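# Relocate yellow sponge to wide cabinet drawer, close drawers

## Task

Take the yellow sponge out of whichever drawer currently holds it and put it into the wide cabinet's open drawer. Afterwards, push every drawer fully closed. No cabinet may be shifted noticeably from its spot. The robot must not tip over or finish leaning, or the task fails. Anything that stays in place only because the robot is holding it does not count as finished.

## Robot and tools

Robot: a Hello Robot Stretch 4, about 1.6 m tall, with one arm. It has an omni-wheel base (rim within 0.23 m of the base origin), a lift riding on a vertical mast, an arm that telescopes straight forward, a three-joint wrist (yaw, pitch, roll) and a two-finger gripper. Its cameras are head_camera, head_left_camera, head_right_camera and wrist_camera. Small loose objects may occasionally get nudged by something outside the robot's control.

Frames: the base frame has its origin on the floor below the base centre, x ahead, y to the left, z upward. hand_pose is reported in this frame, for a point between the open fingertips, and may be slightly wrong. With all wrist joints at 0 the hand axes line up with the base axes. The odometry frame is where the base frame was at the start; base_odometry comes only from wheel turns, so slipping shows up as travel. Heading runs -3.142 to 3.142, left positive.

execute_actions: argument actions is a list holding either one action or nothing (empty returns state and images only). Optional cameras picks which images come back: a list of names, null, omitted or ["all"] for all, [] for none. An action may contain base, joints, or both, plus optional pace and contact_limits; or it may be just {"end_of_arm": "enable_torque"}, which re-energises wrist or gripper motors that cut out after a torque_fault. Everything in one action starts together.
- base: exactly one relative command, an offset from where the base last reported itself. translate_m (metres, -2 to 2, forward positive), strafe_m (metres, -2 to 2, left positive), rotate_rad (radians, -3.2 to 3.2, counter-clockwise positive). None of them turn and drive at once.
- joints: absolute targets by name, any subset. lift_m 0 to 1.2; arm_m 0 to 0.55 (extension); wrist_yaw_rad -1.134 to 4.276 (0 ahead, left positive, 3.14 stowed back, above 3.4 the arm may interfere); wrist_pitch_rad -1.117 to 4.259 (0 level, 1.57 pointing down); wrist_roll_rad -1.117 to 4.259 (0 puts both fingers level, positive is clockwise viewed from behind); gripper_m -0.038 to 0.141, the fingertip gap in metres, negatives press the tips together. Done tolerances: lift and arm 0.004, yaw and roll 0.02, pitch 0.05, gripper 0.004. Joint targets outside range are clipped and reported; other bad values or unknown keys reject the whole call.
- pace: "slow", "default", "fast" or "max". Base top speeds 0.1/0.3/0.4/0.6 m/s and 1/2/3/4 rad/s; with the lift above 0.2 these are reduced, down to 0.3 m/s and 1 rad/s at full height.
- contact_limits: only arm_m, 0 (gentlest) to 0.75 (firmest), default 0.5; how hard the arm may push before halting.
One action runs at most 15 s. Unmentioned joints or base may keep pursuing earlier targets without that showing in status. If a result reports a stop, later calls in the same reply are skipped.

wait: seconds 0 to 10; commands nothing and returns the usual state and images.
zoom_image: camera plus region [x0, y0, x1, y1] in pixels of that camera's latest full image, top-left origin, at most 504 by 504.
finished_scene: scene number; ends the scene irreversibly once the last command is held and reports success. Replying without any tool call also ends things.

Results: base_status and joint_status describe how each commanded motion ended. done (for the base: wheels turned the commanded amount, slip included); off_target (resting short and maybe still pushing); contact_stop_at_<key> (hit something; that part goes slack, a slack lift can sag, a slack base can roll); limit_stop_at_<name>, e.g. limit_stop_at_tilt (leaning past 6 degrees, lift, arm and wheels go slack and ignore commands until upright) or limit_stop_at_own_body (about to hit itself; moving away still works); time_out; torque_fault (a wrist or gripper motor strained fully and went limp, e.g. gripper pressed by a move, or over about 2 kg held level; send enable_torque). After these stops the old target is dropped. on_its_own lists uncommanded behaviour; its "held at" is the held target, not the actual position. lidar_m: 12 distances in metres from the base origin, 30-degree sectors starting straight ahead and going counter-clockwise (4th left, 7th behind, 10th right); "-" means nothing seen or closer than 0.25 m; it sees from about 0.15 m up to robot height, misses glass, thin legs and much behind. wrist_depth_mm: 7x7 grid of median depths, 100 to 2000 mm, row by row from top left. turned_by_wheels vs turned_by_imu differing by over about 0.1 rad suggests a bump or slip; heading error is roughly their difference. base_tilt in degrees, forward and right positive, with a fixed offset up to about 1.5. motor_effort in percent of maximum, peak in brackets; wheel positive means turning right; an at-rest effort flagged out of range suggests pushing or a load.

Gripping: command a gap smaller than the object; going further below squeezes harder and pulls it toward the wrist. Gap reading and done do not prove a grasp; a firm squeeze (command 0 or more) changes gripper effort visibly. If fingertips jam against a surface below, raise the lift.

Cameras: the calibration gives K, distortion and T_world_to_cam mapping base frame to camera, with small errors; the wrist camera's pose error grows with arm pose. Later results list updated camera numbers.

Cautions: to unfold at the start, send lift_m 0.4 with wrist_yaw_rad 0 together. Self-collision is likely with pitch below -0.2 combined with roll below -0.4 or above 4. Avoid driving or turning with over 1 kg held and arm_m beyond 0.2, especially fast; steady pushes or pulls with a high gripper or high contact limit can tip the robot. Avoid drops, slams, hard hits and hard pushes; push drawers shut gently and do not shove cabinets. The simulation keeps running while you compose replies, and shorter robot motion time is better.

Each tool is called after "Emit:" as name(argument=value, ...) on one line, values as JSON.

## Session

Emit:
execute_actions(actions=[])

Scene clock: 0.00 s.
base_odometry: x=+0.000 y=+0.000 heading=+0.000 (m, m, rad; odometry frame)
turned_by_wheels: +0.000 (rad since the last result)
turned_by_imu: +0.000 (rad since the last result)
base_tilt: forward=-0.1 right=-1.1 (deg)
lidar_m: 2.20 2.17 2.35 1.06 1.03 1.16 1.78 1.75 1.92 1.86 0.94 1.04
base_status: not commanded
joint_positions: lift_m=+0.209 arm_m=+0.001 wrist_yaw_rad=+3.095 wrist_pitch_rad=-0.008 wrist_roll_rad=-0.014 gripper_m=+0.057
joint_status: not commanded
motor_effort: lift_m=+18 arm_m=-1 wrist_yaw_rad=-1 wrist_pitch_rad=-7 wrist_roll_rad=+0 gripper_m=-4 wheel_0=+0 wheel_1=+0 wheel_2=+0 (%)
hand_pose: x=-0.1121 y=+0.1008 z=+0.3891 quat_wxyz=(+0.023, +0.004, -0.007, +1.000) (m; base frame)
wrist_depth_mm: 138 165 1983 - - - 1281 / - 140 1921 - - - 1229 / 106 139 1921 - - 1205 960 / 115 139 1921 - - 1182 960 / 136 1661 1863 - - - 1308 / 1537 1661 213 1618 217 1576 1281 / 1098 1042 1008 142 976 1025 1008
pictures: head_camera, head_left_camera, head_right_camera, wrist_camera
Images, in order (width x height): head_camera 420x560, head_left_camera 420x672, head_right_camera 420x672, wrist_camera 616x392.

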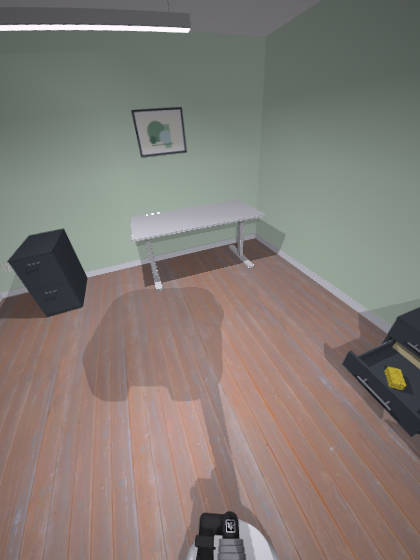

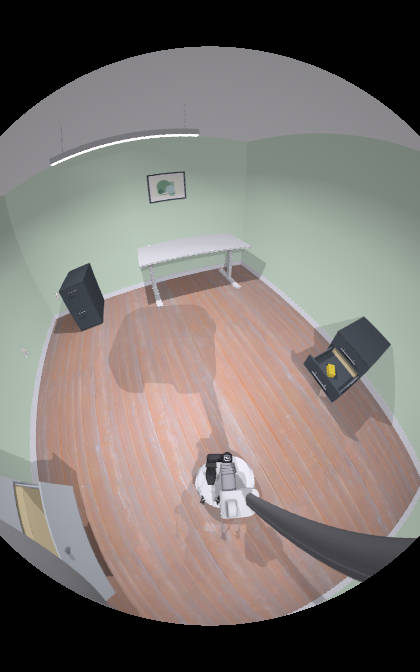

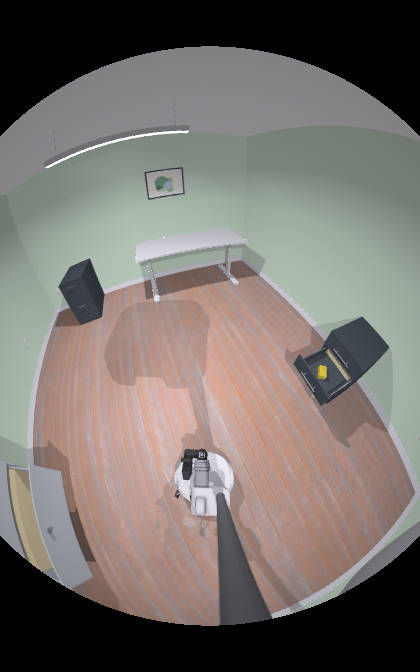

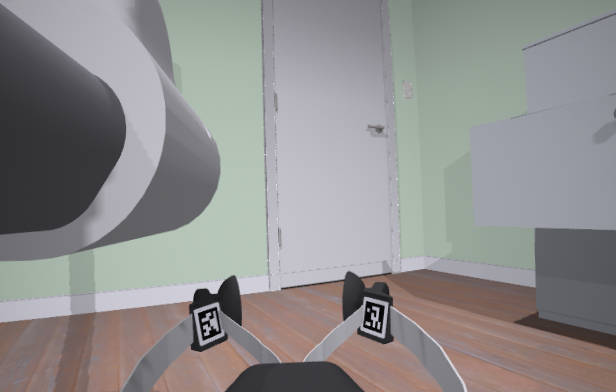

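Emit:
zoom_image(camera="head_right_camera", region=[270, 290, 420, 430])

Emit:
zoom_image(camera="head_right_camera", region=[0, 420, 140, 620])

Emit:
zoom_image(camera="head_camera", region=[300, 290, 420, 450])

Emit:
zoom_image(camera="head_camera", region=[0, 200, 120, 330])

Region (270, 290, 420, 430) of head_right_camera's 420x672 image, scaled by 3.360, with more detail than that image has; it fills the top 470 rows of this view, and the rest is white.

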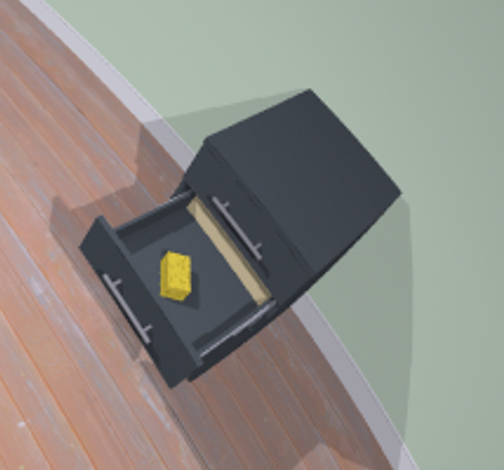

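Region (0, 420, 140, 620) of head_right_camera's 420x672 image, scaled by 2.520, with more detail than that image has; it fills the left 353 columns of this view, and the rest is white.

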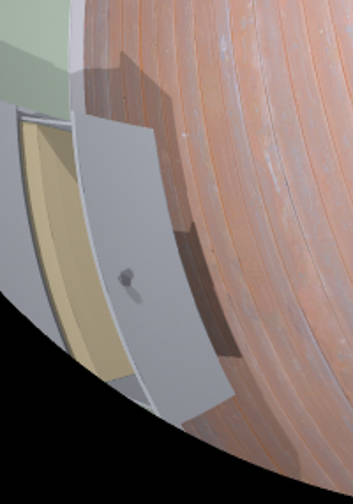

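Region (300, 290, 420, 450) of head_camera's 420x560 image, scaled by 3.150, with more detail than that image has; it fills the left 378 columns of this view, and the rest is white.

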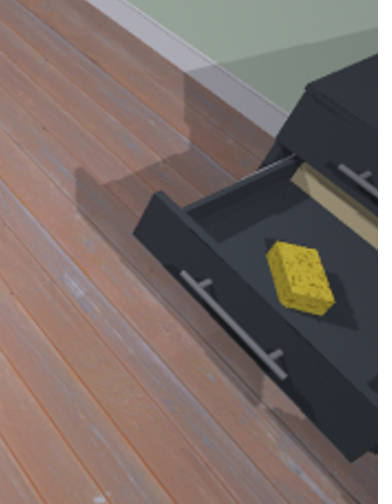

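Region (0, 200, 120, 330) of head_camera's 420x560 image, scaled by 3.877, with more detail than that image has; it fills the left 465 columns of this view, and the rest is white.

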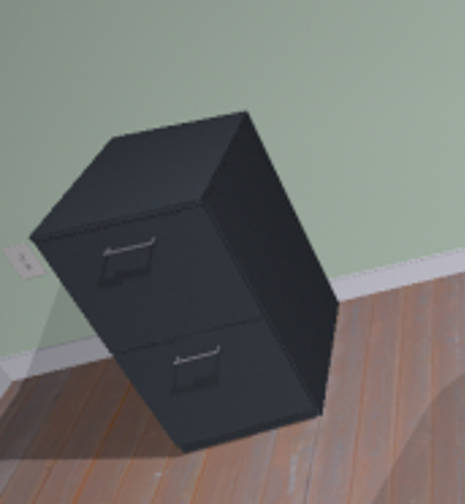

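Emit:
execute_actions(actions=[{"base": {"rotate_rad": -1.213}, "joints": {"lift_m": 0.5, "wrist_yaw_rad": 0, "gripper_m": 0.12}, "pace": "fast"}])

Scene clock: 29.97 s.
base_odometry: x=+0.000 y=+0.000 heading=-1.213 (m, m, rad; odometry frame)
turned_by_wheels: -1.213 (rad since the last result)
turned_by_imu: -1.200 (rad since the last result)
base_tilt: forward=-0.1 right=-1.1 (deg)
lidar_m: 0.94 0.96 2.27 2.18 2.42 1.97 1.04 1.10 1.85 1.75 1.79 1.95
base_status: done
joint_positions: lift_m=+0.500 arm_m=+0.001 wrist_yaw_rad=+0.000 wrist_pitch_rad=-0.008 wrist_roll_rad=-0.014 gripper_m=+0.120
joint_status: all done
motor_effort: lift_m=+20(22) arm_m=-1(1) wrist_yaw_rad=-2(9) wrist_pitch_rad=-8(6) wrist_roll_rad=+0(0) gripper_m=+3(2) wheel_0=+1(5) wheel_1=+1(7) wheel_2=+1(9) (%)
hand_pose: x=+0.4605 y=-0.0873 z=+0.6802 quat_wxyz=(+1.000, -0.007, -0.004, +0.000) (m; base frame)
wrist_depth_mm: 1618 1661 1661 1708 1708 1756 1808 / 1576 1576 1618 1661 1708 1756 1808 / 1576 1618 1661 1618 1661 1708 1756 / 1576 1576 1661 1661 1661 1708 1708 / 1576 1008 1229 1618 1708 1756 1808 / 1537 976 1098 1661 209 1708 1708 / 699 707 809 141 1661 1618 1661
pictures: head_camera, head_left_camera, head_right_camera, wrist_camera
camera_calibration (this result's frames):
wrist_camera: T_world_to_cam=[[-0.0302851, -0.999524, 0.00582962, -0.0853118], [0.0416439, -0.00708897, -0.999107, 0.731812], [0.998673, -0.0300153, 0.0418388, -0.263917], [0, 0, 0, 1]] pos_world=[0.230508, -0.088005, 0.742698]
Images, in order (width x height): head_camera 420x560, head_left_camera 420x672, head_right_camera 420x672, wrist_camera 616x392.

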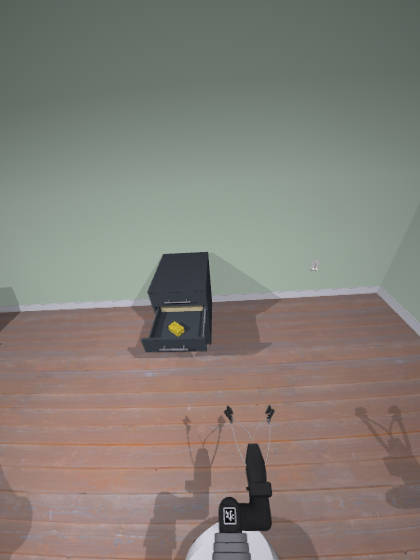

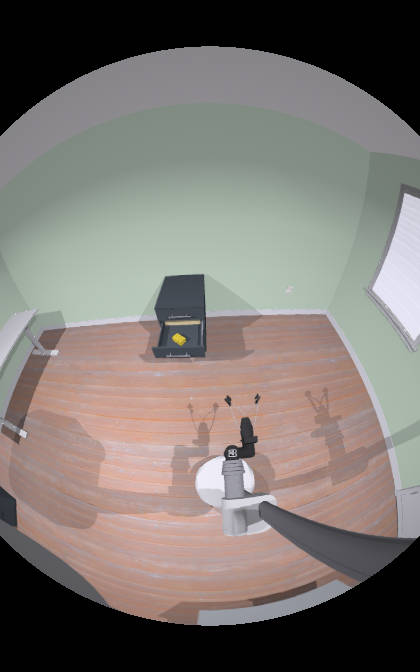

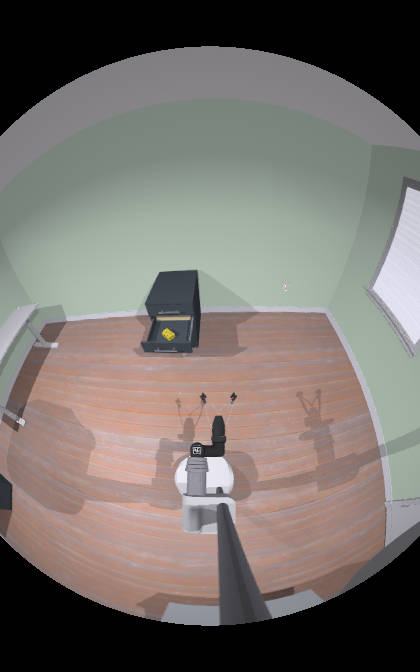

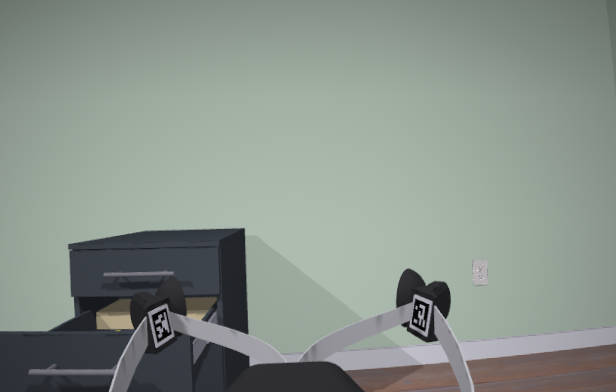

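Emit:
zoom_image(camera="head_camera", region=[120, 240, 240, 370])

Region (120, 240, 240, 370) of head_camera's 420x560 image, scaled by 3.877, with more detail than that image has; it fills the left 465 columns of this view, and the rest is white.

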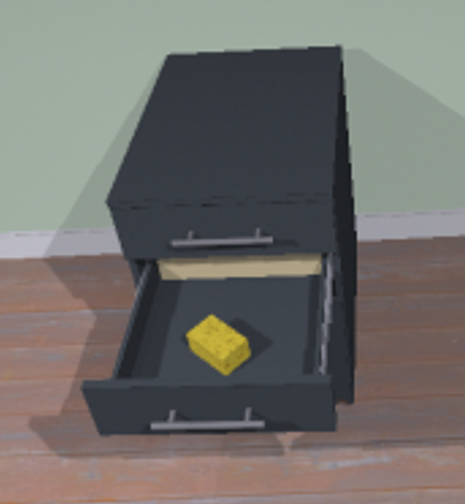

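Emit:
execute_actions(actions=[{"base": {"strafe_m": 0.357}, "joints": {"lift_m": 0.72, "wrist_pitch_rad": 1.57, "arm_m": 0.25}, "pace": "fast"}], cameras=["head_camera"])

Scene clock: 51.63 s.
base_odometry: x=+0.334 y=+0.125 heading=-1.213 (m, m, rad; odometry frame)
turned_by_wheels: +0.000 (rad since the last result)
turned_by_imu: -0.001 (rad since the last result)
base_tilt: forward=+0.0 right=-1.1 (deg)
lidar_m: 0.91 1.91 1.89 1.81 2.11 2.00 1.06 1.10 2.20 2.12 2.14 1.93
base_status: done
joint_positions: lift_m=+0.720 arm_m=+0.249 wrist_yaw_rad=+0.000 wrist_pitch_rad=+1.570 wrist_roll_rad=-0.014 gripper_m=+0.120
joint_status: all done
motor_effort: lift_m=+20(23) arm_m=+6(6) wrist_yaw_rad=-1(2) wrist_pitch_rad=+1(8) wrist_roll_rad=+0(0) gripper_m=-6(2) wheel_0=+0(12) wheel_1=+0(12) wheel_2=+1(2) (%)
hand_pose: x=+0.4203 y=-0.0874 z=+0.6096 quat_wxyz=(+0.708, -0.005, +0.707, +0.005) (m; base frame)
wrist_depth_mm: 820 831 842 842 854 842 878 / 820 809 831 866 842 854 866 / 809 820 842 854 842 866 878 / 820 831 831 831 842 842 878 / 820 809 831 831 854 866 878 / 798 809 820 831 209 854 854 / 820 788 654 141 854 854 866
pictures: head_camera
Images, in order (width x height): head_camera 420x560.

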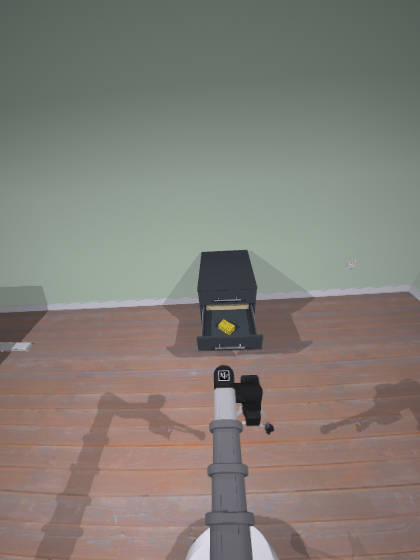

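Emit:
execute_actions(actions=[{"base": {"translate_m": 0.45}, "joints": {"arm_m": 0.44, "wrist_roll_rad": -0.8}, "pace": "fast"}], cameras=["head_camera", "wrist_camera"])

Scene clock: 57.23 s.
base_odometry: x=+0.492 y=-0.296 heading=-1.213 (m, m, rad; odometry frame)
turned_by_wheels: +0.000 (rad since the last result)
turned_by_imu: -0.002 (rad since the last result)
base_tilt: forward=+0.0 right=-1.2 (deg)
lidar_m: 0.45 0.52 1.86 1.83 1.88 2.45 1.52 1.56 2.21 2.08 2.03 0.47
base_status: done
joint_positions: lift_m=+0.720 arm_m=+0.439 wrist_yaw_rad=+0.000 wrist_pitch_rad=+1.570 wrist_roll_rad=-0.799 gripper_m=+0.120
joint_status: all done
motor_effort: lift_m=+20(20) arm_m=+5(6) wrist_yaw_rad=-1(0) wrist_pitch_rad=+0(0) wrist_roll_rad=-2(5) gripper_m=-2(3) wheel_0=-1(7) wheel_1=+0(6) wheel_2=-1(10) (%)
hand_pose: x=+0.6102 y=-0.0874 z=+0.6096 quat_wxyz=(+0.652, -0.275, +0.651, +0.275) (m; base frame)
wrist_depth_mm: 831 842 439 449 286 230 196 / 820 831 449 449 445 270 223 / 820 442 445 445 452 306 264 / 820 439 442 399 442 452 317 / 820 364 439 442 449 449 831 / 820 732 377 442 209 854 854 / 615 654 364 141 842 831 854
pictures: head_camera, wrist_camera
camera_calibration (this result's frames):
wrist_camera: T_world_to_cam=[[0.711263, -0.702233, 0.0312082, -0.522432], [-0.701385, -0.711942, -0.034593, 0.458785], [0.0465108, 0.00271581, -0.998914, 0.807842], [0, 0, 0, 1]] pos_world=[0.655798, -0.0424345, 0.839139]
Images, in order (width x height): head_camera 420x560, wrist_camera 616x392.

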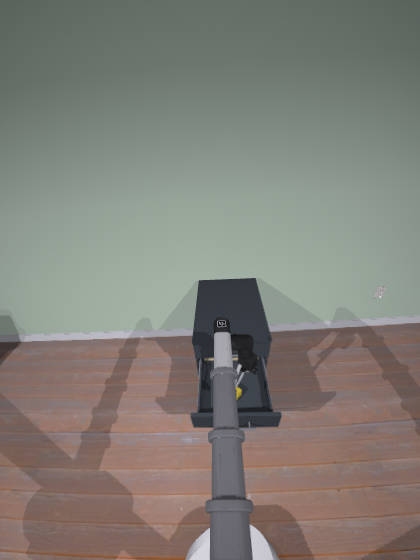

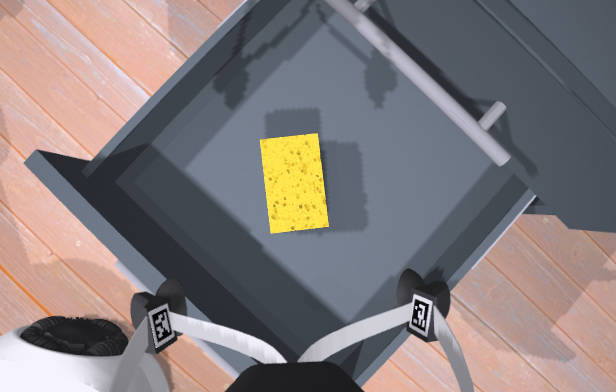

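Emit:
execute_actions(actions=[{"base": {"strafe_m": 0.066}, "joints": {"arm_m": 0.503, "wrist_roll_rad": -0.91, "lift_m": 0.63}, "pace": "fast"}], cameras=["head_camera", "wrist_camera"])

Scene clock: 83.97 s.
base_odometry: x=+0.554 y=-0.273 heading=-1.213 (m, m, rad; odometry frame)
turned_by_wheels: +0.000 (rad since the last result)
turned_by_imu: -0.001 (rad since the last result)
base_tilt: forward=-0.1 right=-0.9 (deg)
lidar_m: 0.45 1.44 1.83 1.75 1.82 2.45 1.52 1.56 2.27 2.12 2.02 0.49
base_status: done
joint_positions: lift_m=+0.630 arm_m=+0.502 wrist_yaw_rad=+0.000 wrist_pitch_rad=+1.570 wrist_roll_rad=-0.909 gripper_m=+0.120
joint_status: all done
motor_effort: lift_m=+15(16) arm_m=+6(6) wrist_yaw_rad=-1(0) wrist_pitch_rad=+2(0) wrist_roll_rad=-2(2) gripper_m=-4(1) wheel_0=+1(12) wheel_1=+0(9) wheel_2=-1(1) (%)
hand_pose: x=+0.6731 y=-0.0874 z=+0.5199 quat_wxyz=(+0.635, -0.311, +0.635, +0.310) (m; base frame)
wrist_depth_mm: 741 741 741 324 204 147 - / 741 741 351 357 208 170 141 / 732 732 349 357 357 191 163 / 723 349 351 353 355 220 190 / 296 347 351 309 353 355 202 / 266 300 347 306 208 357 340 / 239 268 347 141 353 347 312
pictures: head_camera, wrist_camera
camera_calibration (this result's frames):
wrist_camera: T_world_to_cam=[[0.784047, -0.619913, 0.0312585, -0.606252], [-0.619, -0.784632, -0.0345189, 0.438004], [0.0459251, 0.00771544, -0.998915, 0.716197], [0, 0, 0, 1]] pos_world=[0.713564, -0.0376774, 0.74949]
Images, in order (width x height): head_camera 420x560, wrist_camera 616x392.

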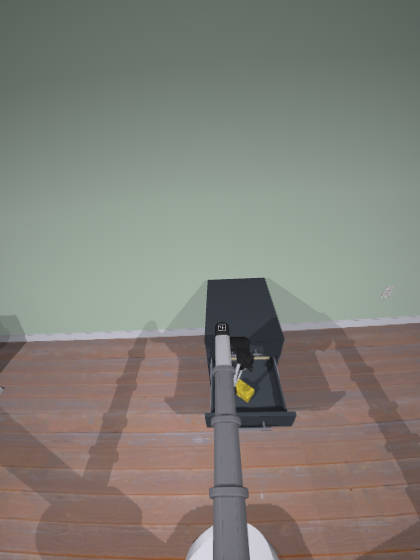

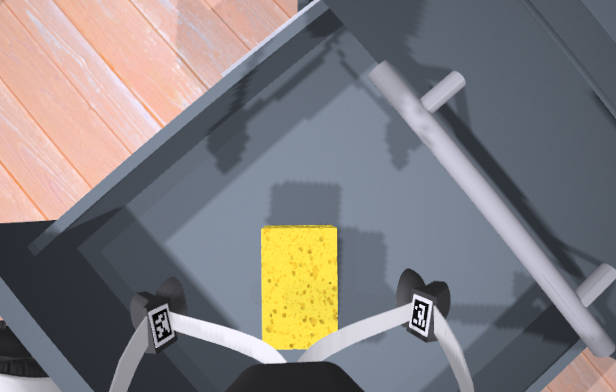

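Emit:
execute_actions(actions=[{"joints": {"lift_m": 0.532}, "pace": "default"}], cameras=["wrist_camera"])

Scene clock: 92.67 s.
base_odometry: x=+0.554 y=-0.273 heading=-1.213 (m, m, rad; odometry frame)
turned_by_wheels: +0.000 (rad since the last result)
turned_by_imu: -0.002 (rad since the last result)
base_tilt: forward=-0.1 right=-1.0 (deg)
lidar_m: 0.49 1.44 1.83 1.76 1.84 2.46 1.52 1.57 2.27 2.14 2.03 0.49
base_status: not commanded
joint_positions: lift_m=+0.532 arm_m=+0.502 wrist_yaw_rad=+0.000 wrist_pitch_rad=+1.570 wrist_roll_rad=-0.909 gripper_m=+0.120
joint_status: all done
motor_effort: lift_m=+15(16) arm_m=+6(6) wrist_yaw_rad=-1(1) wrist_pitch_rad=+1(1) wrist_roll_rad=-2(2) gripper_m=-2(1) wheel_0=+1(1) wheel_1=+0(0) wheel_2=-1(1) (%)
hand_pose: x=+0.6732 y=-0.0874 z=+0.4220 quat_wxyz=(+0.635, -0.311, +0.635, +0.310) (m; base frame)
wrist_depth_mm: 640 640 215 258 258 191 - / 640 211 254 255 259 259 141 / 200 246 255 257 258 260 250 / 224 251 254 256 257 258 259 / 249 251 251 209 257 257 259 / 248 248 252 209 209 258 259 / 234 249 250 141 256 258 257
pictures: wrist_camera
camera_calibration (this result's frames):
wrist_camera: T_world_to_cam=[[0.784047, -0.619913, 0.0312586, -0.603192], [-0.619, -0.784632, -0.0345189, 0.434624], [0.0459252, 0.00771543, -0.998915, 0.618333], [0, 0, 0, 1]] pos_world=[0.713566, -0.0376774, 0.65152]
Images, in order (width x height): wrist_camera 616x392.

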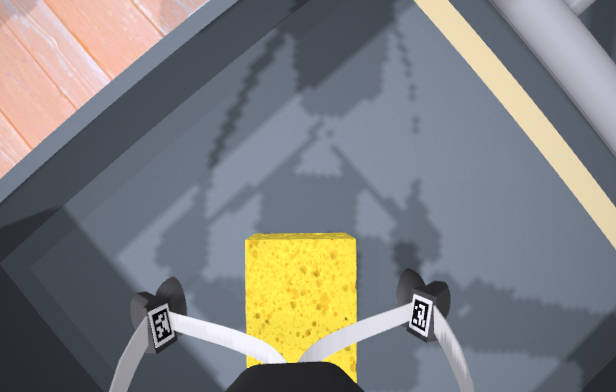

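Emit:
execute_actions(actions=[{"joints": {"gripper_m": 0.03}}], cameras=["wrist_camera"])

Scene clock: 97.13 s.
base_odometry: x=+0.554 y=-0.273 heading=-1.213 (m, m, rad; odometry frame)
turned_by_wheels: +0.000 (rad since the last result)
turned_by_imu: -0.002 (rad since the last result)
base_tilt: forward=-0.1 right=-0.9 (deg)
lidar_m: 0.47 1.44 1.84 1.74 1.84 2.45 1.52 1.58 2.28 2.12 2.01 0.50
base_status: not commanded
joint_positions: lift_m=+0.532 arm_m=+0.502 wrist_yaw_rad=+0.000 wrist_pitch_rad=+1.570 wrist_roll_rad=-0.909 gripper_m=+0.030
joint_status: all done
motor_effort: lift_m=+15(15) arm_m=+6(5) wrist_yaw_rad=-1(1) wrist_pitch_rad=+0(1) wrist_roll_rad=-2(2) gripper_m=-20(19) wheel_0=+1(1) wheel_1=+0(0) wheel_2=-1(1) (%)
hand_pose: x=+0.6732 y=-0.0874 z=+0.4220 quat_wxyz=(+0.635, -0.311, +0.635, +0.310) (m; base frame)
wrist_depth_mm: 647 640 216 258 260 191 - / 634 209 254 257 259 260 141 / 200 246 254 256 257 259 251 / 225 252 254 254 257 259 263 / 249 250 252 202 257 258 260 / 248 248 200 200 195 257 259 / 234 248 199 143 255 256 257
pictures: wrist_camera
camera_calibration (this result's frames):
wrist_camera: T_world_to_cam=[[0.784048, -0.619913, 0.0312586, -0.603192], [-0.618999, -0.784633, -0.0345189, 0.434624], [0.0459252, 0.00771545, -0.998915, 0.618333], [0, 0, 0, 1]] pos_world=[0.713566, -0.0376774, 0.65152]
Images, in order (width x height): wrist_camera 616x392.

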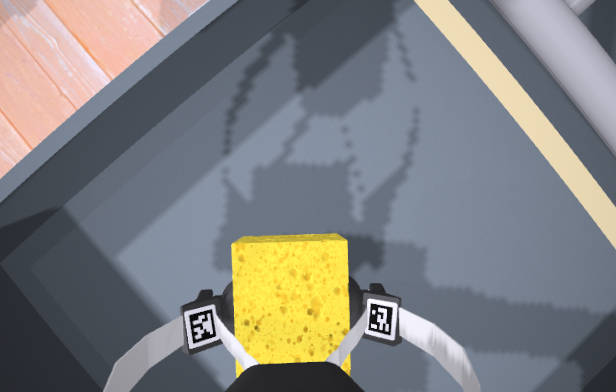

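Emit:
execute_actions(actions=[{"joints": {"lift_m": 0.68}, "pace": "fast"}], cameras=["wrist_camera"])

Emit:
execute_actions(actions=[{"base": {"translate_m": -0.15}, "joints": {"arm_m": 0.25, "wrist_pitch_rad": 2.0}, "pace": "fast"}], cameras=["head_camera", "wrist_camera"])

Scene clock: 126.63 s.
base_odometry: x=+0.554 y=-0.273 heading=-1.213 (m, m, rad; odometry frame)
turned_by_wheels: +0.000 (rad since the last result)
turned_by_imu: -0.002 (rad since the last result)
base_tilt: forward=-0.1 right=-1.1 (deg)
lidar_m: 0.46 1.45 1.84 1.75 1.84 2.47 1.52 1.57 2.27 2.14 2.02 0.49
base_status: not commanded
joint_positions: lift_m=+0.680 arm_m=+0.502 wrist_yaw_rad=+0.000 wrist_pitch_rad=+1.570 wrist_roll_rad=-0.909 gripper_m=+0.030
joint_status: all done
motor_effort: lift_m=+20(23) arm_m=+6(6) wrist_yaw_rad=-2(1) wrist_pitch_rad=+0(1) wrist_roll_rad=-2(1) gripper_m=-20(22) wheel_0=+1(1) wheel_1=+0(0) wheel_2=-1(1) (%)
hand_pose: x=+0.6732 y=-0.0874 z=+0.5695 quat_wxyz=(+0.635, -0.311, +0.635, +0.310) (m; base frame)
wrist_depth_mm: 798 798 809 347 204 153 - / 788 788 788 410 237 171 153 / 788 798 399 404 274 206 163 / 768 397 399 407 404 235 190 / 309 394 402 202 402 278 229 / 310 345 199 201 196 404 277 / 634 289 199 143 404 353 809
pictures: wrist_camera
camera_calibration (this result's frames):
wrist_camera: T_world_to_cam=[[0.784048, -0.619913, 0.0312586, -0.607809], [-0.618999, -0.784633, -0.0345189, 0.439721], [0.0459252, 0.00771545, -0.998915, 0.765761], [0, 0, 0, 1]] pos_world=[0.71357, -0.0376774, 0.799109]
Images, in order (width x height): wrist_camera 616x392.

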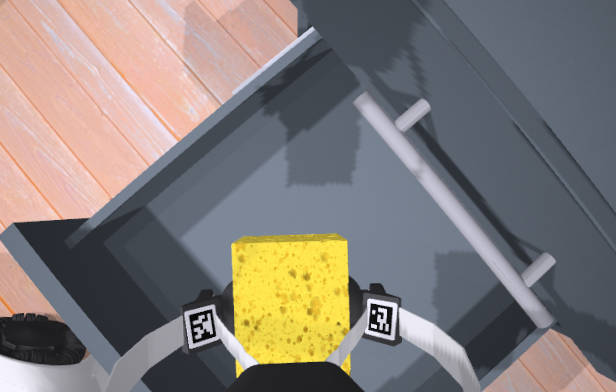

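Scene clock: 128.27 s.
base_odometry: x=+0.501 y=-0.133 heading=-1.213 (m, m, rad; odometry frame)
turned_by_wheels: +0.000 (rad since the last result)
turned_by_imu: -0.001 (rad since the last result)
base_tilt: forward=-0.1 right=-1.1 (deg)
lidar_m: 0.62 1.61 1.83 1.76 2.18 2.28 1.35 1.41 2.27 2.13 2.21 0.64
base_status: done
joint_positions: lift_m=+0.680 arm_m=+0.251 wrist_yaw_rad=+0.000 wrist_pitch_rad=+1.999 wrist_roll_rad=-0.909 gripper_m=+0.030
joint_status: all done
motor_effort: lift_m=+20(20) arm_m=-5(6) wrist_yaw_rad=+0(2) wrist_pitch_rad=+4(11) wrist_roll_rad=-1(2) gripper_m=-19(20) wheel_0=+0(1) wheel_1=+0(6) wheel_2=+1(9) (%)
hand_pose: x=+0.3020 y=-0.0874 z=+0.5956 quat_wxyz=(+0.486, -0.237, +0.756, +0.369) (m; base frame)
wrist_depth_mm: 946 878 831 750 707 668 634 / 976 904 866 798 732 691 654 / 1042 946 668 788 768 715 676 / 1078 1008 654 634 788 750 699 / 1160 1060 691 200 820 768 732 / 1255 1078 200 200 196 798 750 / 1308 504 198 143 891 809 778
pictures: head_camera, wrist_camera
camera_calibration (this result's frames):
wrist_camera: T_world_to_cam=[[0.725745, -0.620165, -0.29781, -0.104013], [-0.57749, -0.784433, 0.226209, 0.0430862], [-0.373899, 0.0078118, -0.927437, 0.89307], [0, 0, 0, 1]] pos_world=[0.434287, -0.0376837, 0.787543]
Images, in order (width x height): head_camera 420x560, wrist_camera 616x392.

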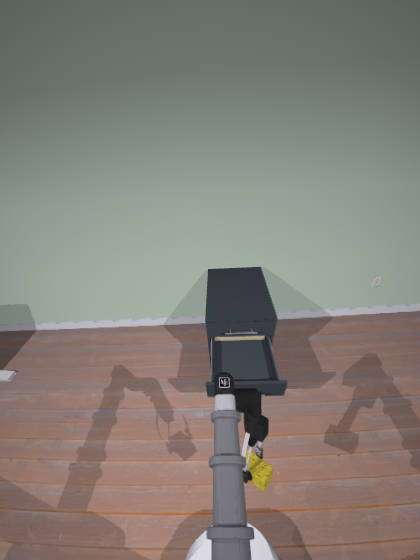

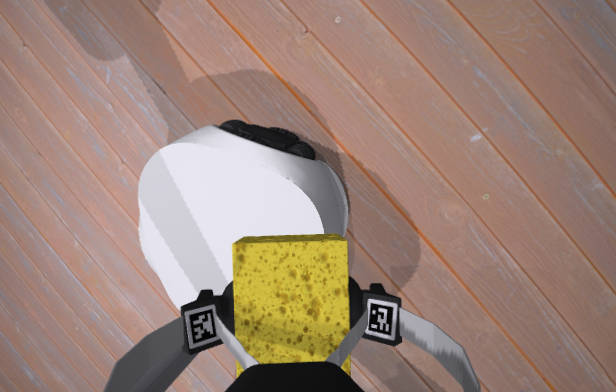

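Emit:
execute_actions(actions=[{"joints": {"lift_m": 0.25, "arm_m": 0.31}, "pace": "fast"}], cameras=["head_camera"])

Emit:
zoom_image(camera="head_camera", region=[170, 300, 330, 500])

Scene clock: 133.93 s.
base_odometry: x=+0.501 y=-0.133 heading=-1.213 (m, m, rad; odometry frame)
turned_by_wheels: +0.000 (rad since the last result)
turned_by_imu: -0.002 (rad since the last result)
base_tilt: forward=+0.0 right=-1.0 (deg)
lidar_m: 0.61 1.60 1.82 1.76 2.17 2.28 1.38 1.40 2.29 2.15 2.23 0.63
base_status: not commanded
joint_positions: lift_m=+0.250 arm_m=+0.309 wrist_yaw_rad=+0.000 wrist_pitch_rad=+1.999 wrist_roll_rad=-0.909 gripper_m=+0.030
joint_status: all done
motor_effort: lift_m=+15(18) arm_m=+5(6) wrist_yaw_rad=-1(0) wrist_pitch_rad=+3(3) wrist_roll_rad=-1(1) gripper_m=-26(18) wheel_0=+0(0) wheel_1=+0(0) wheel_2=+1(1) (%)
hand_pose: x=+0.3601 y=-0.0874 z=+0.1660 quat_wxyz=(+0.486, -0.237, +0.756, +0.369) (m; base frame)
wrist_depth_mm: 424 397 364 342 322 303 286 / 442 415 382 359 330 312 297 / 466 427 399 366 343 320 304 / 382 436 415 384 359 336 315 / 312 353 421 202 370 349 329 / 268 304 199 200 196 359 342 / 253 266 198 143 399 366 353
pictures: head_camera
Images, in order (width x height): head_camera 420x560.

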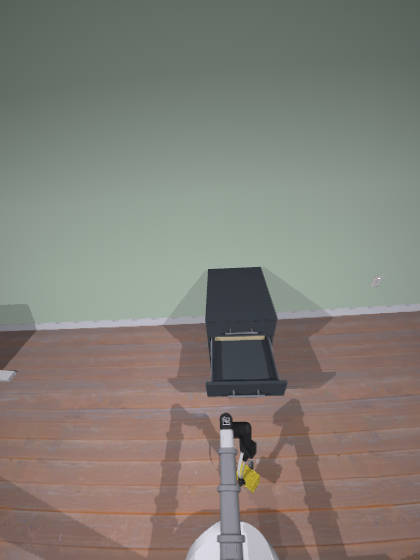

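Region (170, 300, 330, 500) of head_camera's 420x560 image, scaled by 2.520, with more detail than that image has; it fills the left 403 columns of this view, and the rest is white.

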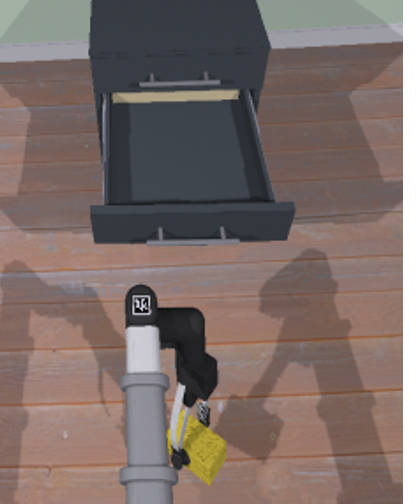

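Emit:
execute_actions(actions=[{"base": {"strafe_m": -0.07}, "joints": {"lift_m": 0.21, "arm_m": 0.36}, "pace": "fast"}], cameras=["head_camera"])

Emit:
execute_actions(actions=[{"base": {"translate_m": 0.25}, "joints": {"arm_m": 0.36}, "pace": "slow"}], cameras=["head_camera"])

Scene clock: 149.17 s.
base_odometry: x=+0.436 y=-0.157 heading=-1.213 (m, m, rad; odometry frame)
turned_by_wheels: +0.000 (rad since the last result)
turned_by_imu: -0.001 (rad since the last result)
base_tilt: forward=-0.1 right=-1.0 (deg)
lidar_m: 0.60 1.62 1.90 1.83 2.27 2.25 1.37 1.40 2.20 2.08 2.16 0.67
base_status: done
joint_positions: lift_m=+0.210 arm_m=+0.359 wrist_yaw_rad=+0.000 wrist_pitch_rad=+1.999 wrist_roll_rad=-0.909 gripper_m=+0.030
joint_status: all done
motor_effort: lift_m=+16(15) arm_m=+6(6) wrist_yaw_rad=-1(0) wrist_pitch_rad=+6(5) wrist_roll_rad=-1(2) gripper_m=-22(22) wheel_0=+1(11) wheel_1=+1(9) wheel_2=+1(3) (%)
hand_pose: x=+0.4102 y=-0.0874 z=+0.1259 quat_wxyz=(+0.486, -0.238, +0.756, +0.369) (m; base frame)
wrist_depth_mm: 379 351 325 303 286 266 255 / 392 366 336 315 296 276 260 / 418 382 349 327 306 285 272 / 436 399 366 340 317 297 282 / 375 415 387 202 329 307 290 / 317 377 198 200 196 319 301 / 283 307 199 143 353 325 310
pictures: head_camera
Images, in order (width x height): head_camera 420x560.

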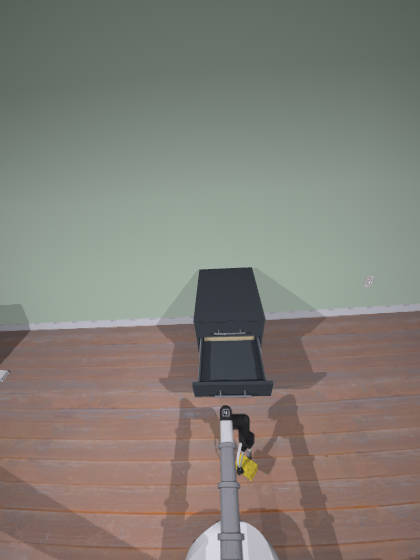

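Scene clock: 152.93 s.
base_odometry: x=+0.523 y=-0.391 heading=-1.213 (m, m, rad; odometry frame)
turned_by_wheels: +0.000 (rad since the last result)
turned_by_imu: -0.002 (rad since the last result)
base_tilt: forward=-0.1 right=-1.0 (deg)
lidar_m: 0.58 1.35 1.82 1.82 1.91 2.56 1.62 1.65 2.18 2.06 1.90 0.58
base_status: done
joint_positions: lift_m=+0.210 arm_m=+0.359 wrist_yaw_rad=+0.000 wrist_pitch_rad=+1.999 wrist_roll_rad=-0.910 gripper_m=+0.030
joint_status: all done
motor_effort: lift_m=+16(16) arm_m=+6(6) wrist_yaw_rad=-1(1) wrist_pitch_rad=+6(3) wrist_roll_rad=-1(1) gripper_m=-21(20) wheel_0=+0(2) wheel_1=+0(2) wheel_2=-2(3) (%)
hand_pose: x=+0.4101 y=-0.0874 z=+0.1259 quat_wxyz=(+0.486, -0.238, +0.756, +0.370) (m; base frame)
wrist_depth_mm: 375 351 324 306 285 267 256 / 397 368 338 317 294 276 264 / 413 382 351 325 304 285 272 / 439 399 370 340 319 296 281 / 370 413 389 202 329 307 291 / 315 379 198 200 196 320 301 / 283 306 199 142 355 324 312
pictures: head_camera
Images, in order (width x height): head_camera 420x560.

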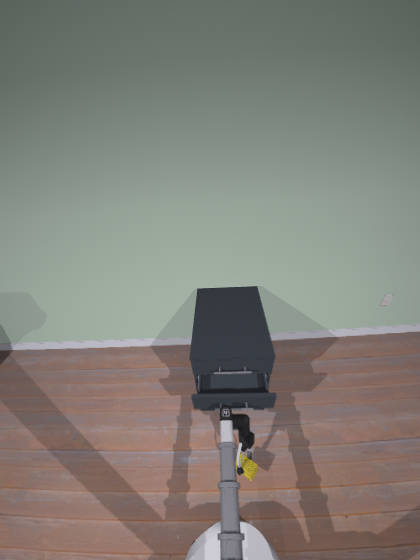

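The drawer is sliding easily. Finish with the arm and a light contact limit.

Emit:
execute_actions(actions=[{"joints": {"arm_m": 0.55}, "contact_limits": {"arm_m": 0.2}, "pace": "slow"}], cameras=["head_camera"])

Emit:
zoom_image(camera="head_camera", region=[170, 270, 300, 430])

Scene clock: 158.77 s.
base_odometry: x=+0.523 y=-0.391 heading=-1.213 (m, m, rad; odometry frame)
turned_by_wheels: +0.000 (rad since the last result)
turned_by_imu: -0.002 (rad since the last result)
base_tilt: forward=-0.1 right=-1.1 (deg)
lidar_m: 0.67 1.34 1.83 1.82 1.88 2.55 1.58 1.66 2.21 2.06 1.89 0.74
base_status: not commanded
joint_positions: lift_m=+0.210 arm_m=+0.472 wrist_yaw_rad=+0.000 wrist_pitch_rad=+1.999 wrist_roll_rad=-0.911 gripper_m=+0.030
joint_status: arm_m contact_stop (moved +0.113 of +0.191)
on_its_own: arm_m is slack since a contact_stop (your +0.550 is given up)
motor_effort: lift_m=+16(16) arm_m=+0(15) wrist_yaw_rad=+1(17) wrist_pitch_rad=+2(20) wrist_roll_rad=+2(13) gripper_m=-21(19) wheel_0=+0(2) wheel_1=-1(2) wheel_2=+0(8) (%)
contact_limits: arm_m 0.2
hand_pose: x=+0.5231 y=-0.0874 z=+0.1260 quat_wxyz=(+0.486, -0.238, +0.756, +0.370) (m; base frame)
wrist_depth_mm: 377 349 325 303 285 267 231 / 394 364 336 315 296 274 264 / 415 382 353 327 306 285 270 / 439 399 366 342 315 294 279 / 459 415 384 202 327 309 293 / 449 442 198 201 196 320 301 / 394 421 198 143 355 325 309
pictures: head_camera
Images, in order (width x height): head_camera 420x560.

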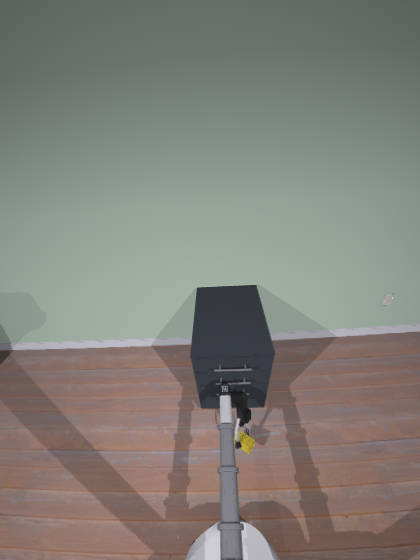

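Region (170, 270, 300, 430) of head_camera's 420x560 image, scaled by 3.150, with more detail than that image has; it fills the left 410 columns of this view, and the rest is white.

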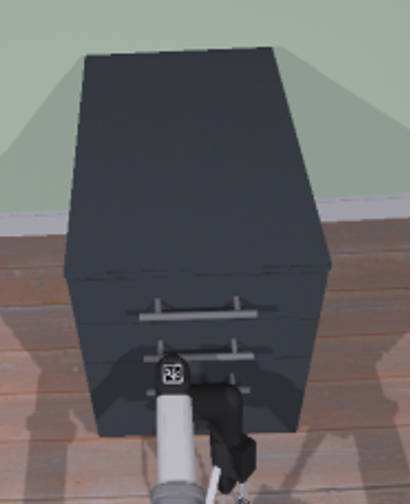

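Emit:
execute_actions(actions=[{"joints": {"arm_m": 0.42, "wrist_pitch_rad": 2.4}, "pace": "fast"}], cameras=["head_camera", "head_right_camera"])

Emit:
zoom_image(camera="head_camera", region=[180, 340, 290, 430])

Scene clock: 185.00 s.
base_odometry: x=+0.523 y=-0.391 heading=-1.213 (m, m, rad; odometry frame)
turned_by_wheels: +0.000 (rad since the last result)
turned_by_imu: -0.001 (rad since the last result)
base_tilt: forward=-0.1 right=-1.1 (deg)
lidar_m: 0.68 1.34 1.83 1.82 1.89 2.57 1.60 1.66 2.21 2.06 1.90 0.72
base_status: not commanded
joint_positions: lift_m=+0.210 arm_m=+0.421 wrist_yaw_rad=+0.000 wrist_pitch_rad=+2.398 wrist_roll_rad=-0.910 gripper_m=+0.030
joint_status: all done
motor_effort: lift_m=+16(16) arm_m=-6(7) wrist_yaw_rad=+0(1) wrist_pitch_rad=+7(14) wrist_roll_rad=+2(2) gripper_m=-20(23) wheel_0=+0(0) wheel_1=-1(1) wheel_2=+0(0) (%)
hand_pose: x=+0.3796 y=-0.0874 z=+0.1930 quat_wxyz=(+0.326, -0.160, +0.837, +0.410) (m; base frame)
wrist_depth_mm: 597 488 407 345 307 270 249 / 683 544 445 375 327 287 263 / 809 559 484 410 353 306 277 / 424 415 452 445 379 330 294 / 415 359 387 201 415 355 317 / 569 353 200 200 196 387 340 / - 377 198 142 496 399 366
pictures: head_camera, head_right_camera
Images, in order (width x height): head_camera 420x560, head_right_camera 420x672.

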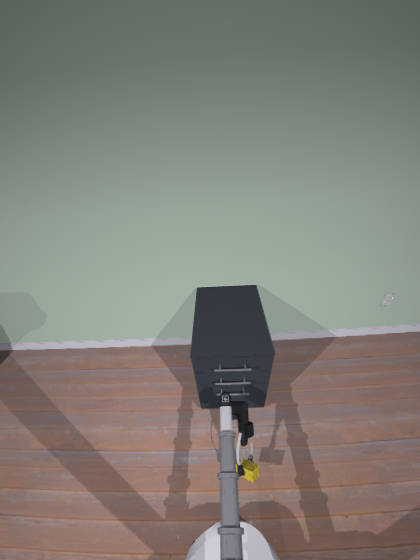

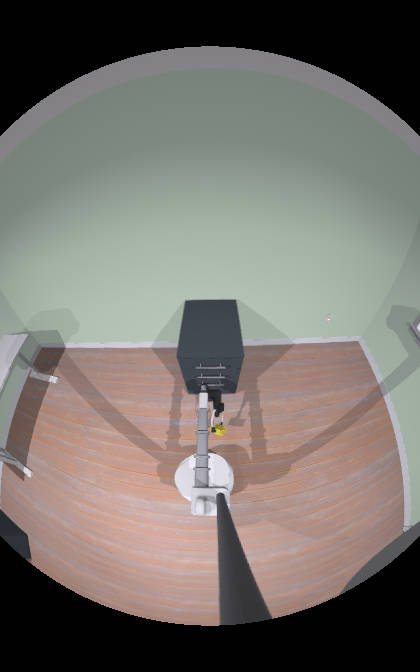

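Region (180, 340, 290, 430) of head_camera's 420x560 image, scaled by 4.582, with more detail than that image has; it fills the top 412 rows of this view, and the rest is white.

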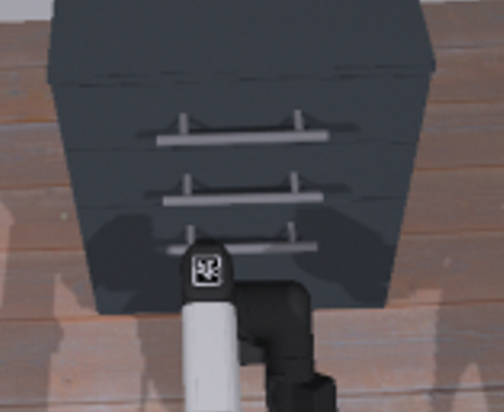

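Emit:
execute_actions(actions=[{"joints": {"arm_m": 0.5}, "contact_limits": {"arm_m": 0.2}, "pace": "slow"}], cameras=[])

Scene clock: 189.57 s.
base_odometry: x=+0.523 y=-0.391 heading=-1.213 (m, m, rad; odometry frame)
turned_by_wheels: +0.000 (rad since the last result)
turned_by_imu: -0.002 (rad since the last result)
base_tilt: forward=-0.2 right=-1.0 (deg)
lidar_m: 0.67 1.35 1.82 1.81 1.88 2.56 1.60 1.66 2.18 2.07 1.89 0.75
base_status: not commanded
joint_positions: lift_m=+0.210 arm_m=+0.493 wrist_yaw_rad=+0.000 wrist_pitch_rad=+2.398 wrist_roll_rad=-0.910 gripper_m=+0.030
joint_status: arm_m contact_stop (moved +0.072 of +0.079)
on_its_own: arm_m is slack since a contact_stop (your +0.500 is given up)
motor_effort: lift_m=+16(16) arm_m=+0(15) wrist_yaw_rad=-1(1) wrist_pitch_rad=+8(8) wrist_roll_rad=+1(1) gripper_m=-21(19) wheel_0=+0(3) wheel_1=+0(3) wheel_2=-1(7) (%)
contact_limits: arm_m 0.2
hand_pose: x=+0.4521 y=-0.0875 z=+0.1930 quat_wxyz=(+0.326, -0.160, +0.837, +0.410) (m; base frame)
wrist_depth_mm: 597 488 402 347 307 270 249 / 683 539 442 377 325 286 263 / 788 615 492 413 351 309 278 / 878 500 525 449 382 330 297 / 445 436 466 202 415 355 317 / 559 404 198 200 196 384 340 / - 407 198 142 496 399 364
pictures: none
No camera images: the call's "cameras" was empty. Leave "cameras" out to get every camera's image.

Emit:
execute_actions(actions=[{"base": {"translate_m": -0.8}, "joints": {"arm_m": 0.2, "lift_m": 0.5}, "pace": "max"}], cameras=["head_camera"])

Emit:
zoom_image(camera="head_camera", region=[170, 220, 290, 370])

Emit:
execute_actions(actions=[{"base": {"rotate_rad": -3.14}, "joints": {"arm_m": 0.1, "lift_m": 0.95, "wrist_pitch_rad": 1.57, "wrist_roll_rad": 0}, "pace": "fast"}])

Scene clock: 212.67 s.
base_odometry: x=+0.243 y=+0.358 heading=-1.213 (m, m, rad; odometry frame)
turned_by_wheels: +0.000 (rad since the last result)
turned_by_imu: -0.003 (rad since the last result)
base_tilt: forward=-0.1 right=-1.1 (deg)
lidar_m: 1.49 2.17 1.91 1.82 2.00 1.71 0.82 0.83 1.14 2.09 2.19 2.20
base_status: done
joint_positions: lift_m=+0.500 arm_m=+0.201 wrist_yaw_rad=+0.000 wrist_pitch_rad=+2.398 wrist_roll_rad=-0.910 gripper_m=+0.030
joint_status: all done
motor_effort: lift_m=+19(23) arm_m=-5(6) wrist_yaw_rad=+0(1) wrist_pitch_rad=+5(7) wrist_roll_rad=+1(1) gripper_m=-15(21) wheel_0=+1(5) wheel_1=+1(6) wheel_2=+1(10) (%)
hand_pose: x=+0.1594 y=-0.0874 z=+0.4829 quat_wxyz=(+0.326, -0.160, +0.837, +0.410) (m; base frame)
wrist_depth_mm: 1138 946 759 439 410 512 473 / 1281 1042 554 466 407 521 496 / 1576 1182 621 512 436 539 521 / 1808 1366 1060 559 473 603 559 / 1756 1618 1205 202 554 683 609 / 1661 1808 200 200 196 741 654 / 1576 370 199 143 960 768 699
pictures: head_camera
Images, in order (width x height): head_camera 420x560.

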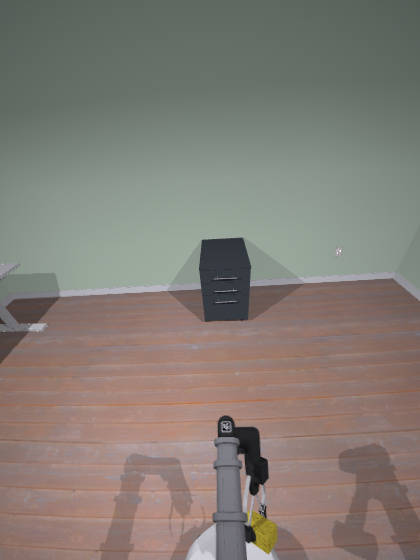

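Region (170, 220, 290, 370) of head_camera's 420x560 image, scaled by 3.360, with more detail than that image has; it fills the left 403 columns of this view, and the rest is white.

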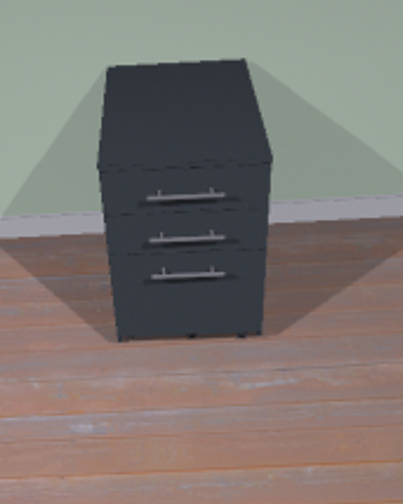

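Scene clock: 215.00 s.
base_odometry: x=+0.243 y=+0.358 heading=+1.931 (m, m, rad; odometry frame)
turned_by_wheels: -3.140 (rad since the last result)
turned_by_imu: -3.104 (rad since the last result)
base_tilt: forward=-0.1 right=-1.1 (deg)
lidar_m: 0.81 0.83 1.13 2.10 2.18 2.20 1.49 2.19 1.89 1.84 2.02 1.72
base_status: done
joint_positions: lift_m=+0.950 arm_m=+0.101 wrist_yaw_rad=+0.000 wrist_pitch_rad=+1.570 wrist_roll_rad=-0.001 gripper_m=+0.030
joint_status: all done
motor_effort: lift_m=+20(22) arm_m=-6(7) wrist_yaw_rad=-2(3) wrist_pitch_rad=+2(5) wrist_roll_rad=+2(6) gripper_m=-23(21) wheel_0=+1(1) wheel_1=+0(12) wheel_2=+1(1) (%)
hand_pose: x=+0.2722 y=-0.0874 z=+0.8395 quat_wxyz=(+0.707, +0.000, +0.707, +0.000) (m; base frame)
wrist_depth_mm: 1060 1060 1060 1078 1098 1098 1118 / 1042 1060 1060 1078 1098 1098 1098 / 1060 1060 1078 1042 1060 1078 1118 / 1042 1042 1060 1060 1078 1098 1098 / 1025 1060 1042 202 1060 1078 1098 / 1025 1025 200 200 196 1098 1098 / 991 1060 199 143 1098 1098 1078
pictures: head_camera, head_left_camera, head_right_camera, wrist_camera
camera_calibration (this result's frames):
wrist_camera: T_world_to_cam=[[-0.00703308, -0.999506, 0.0306221, -0.119198], [-0.999371, 0.00596097, -0.0349628, 0.37387], [0.034763, -0.0308487, -0.998919, 1.05356], [0, 0, 0, 1]] pos_world=[0.336171, -0.088867, 1.06914]
Images, in order (width x height): head_camera 420x560, head_left_camera 420x672, head_right_camera 420x672, wrist_camera 616x392.

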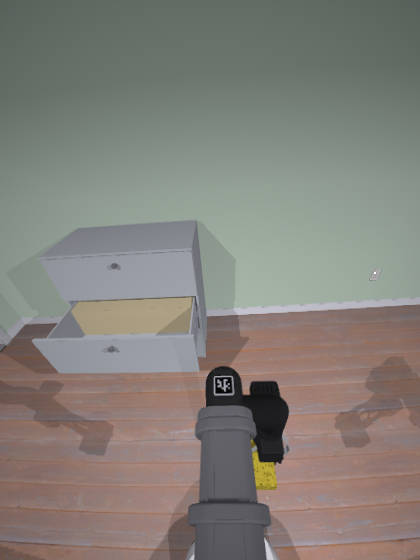

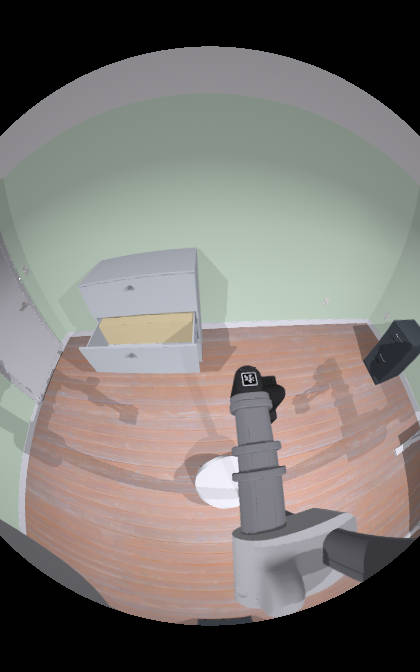

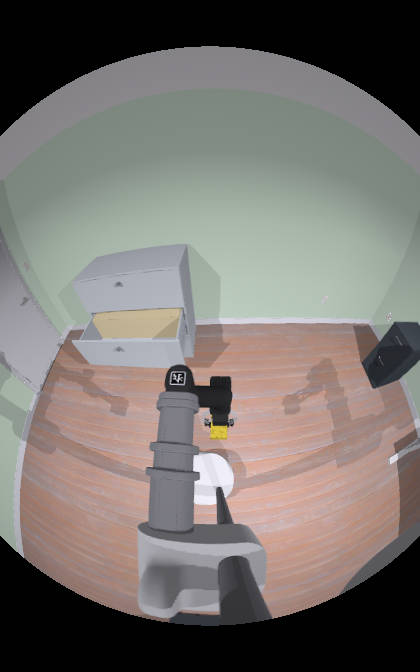

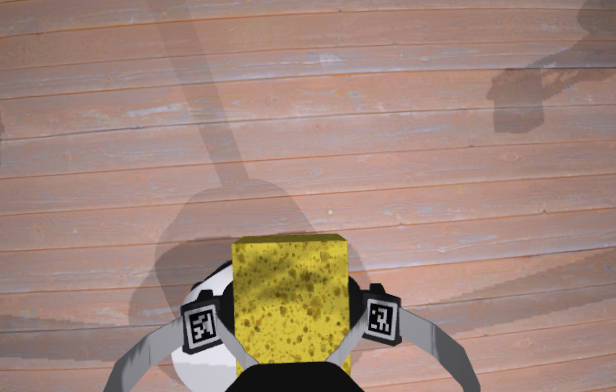

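Emit:
zoom_image(camera="head_camera", region=[20, 210, 220, 390])

Region (20, 210, 220, 390) of head_camera's 420x560 image, scaled by 2.520, with more detail than that image has; it fills the top 454 rows of this view, and the rest is white.

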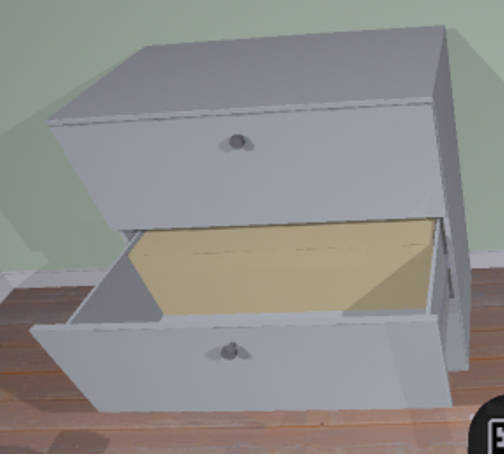

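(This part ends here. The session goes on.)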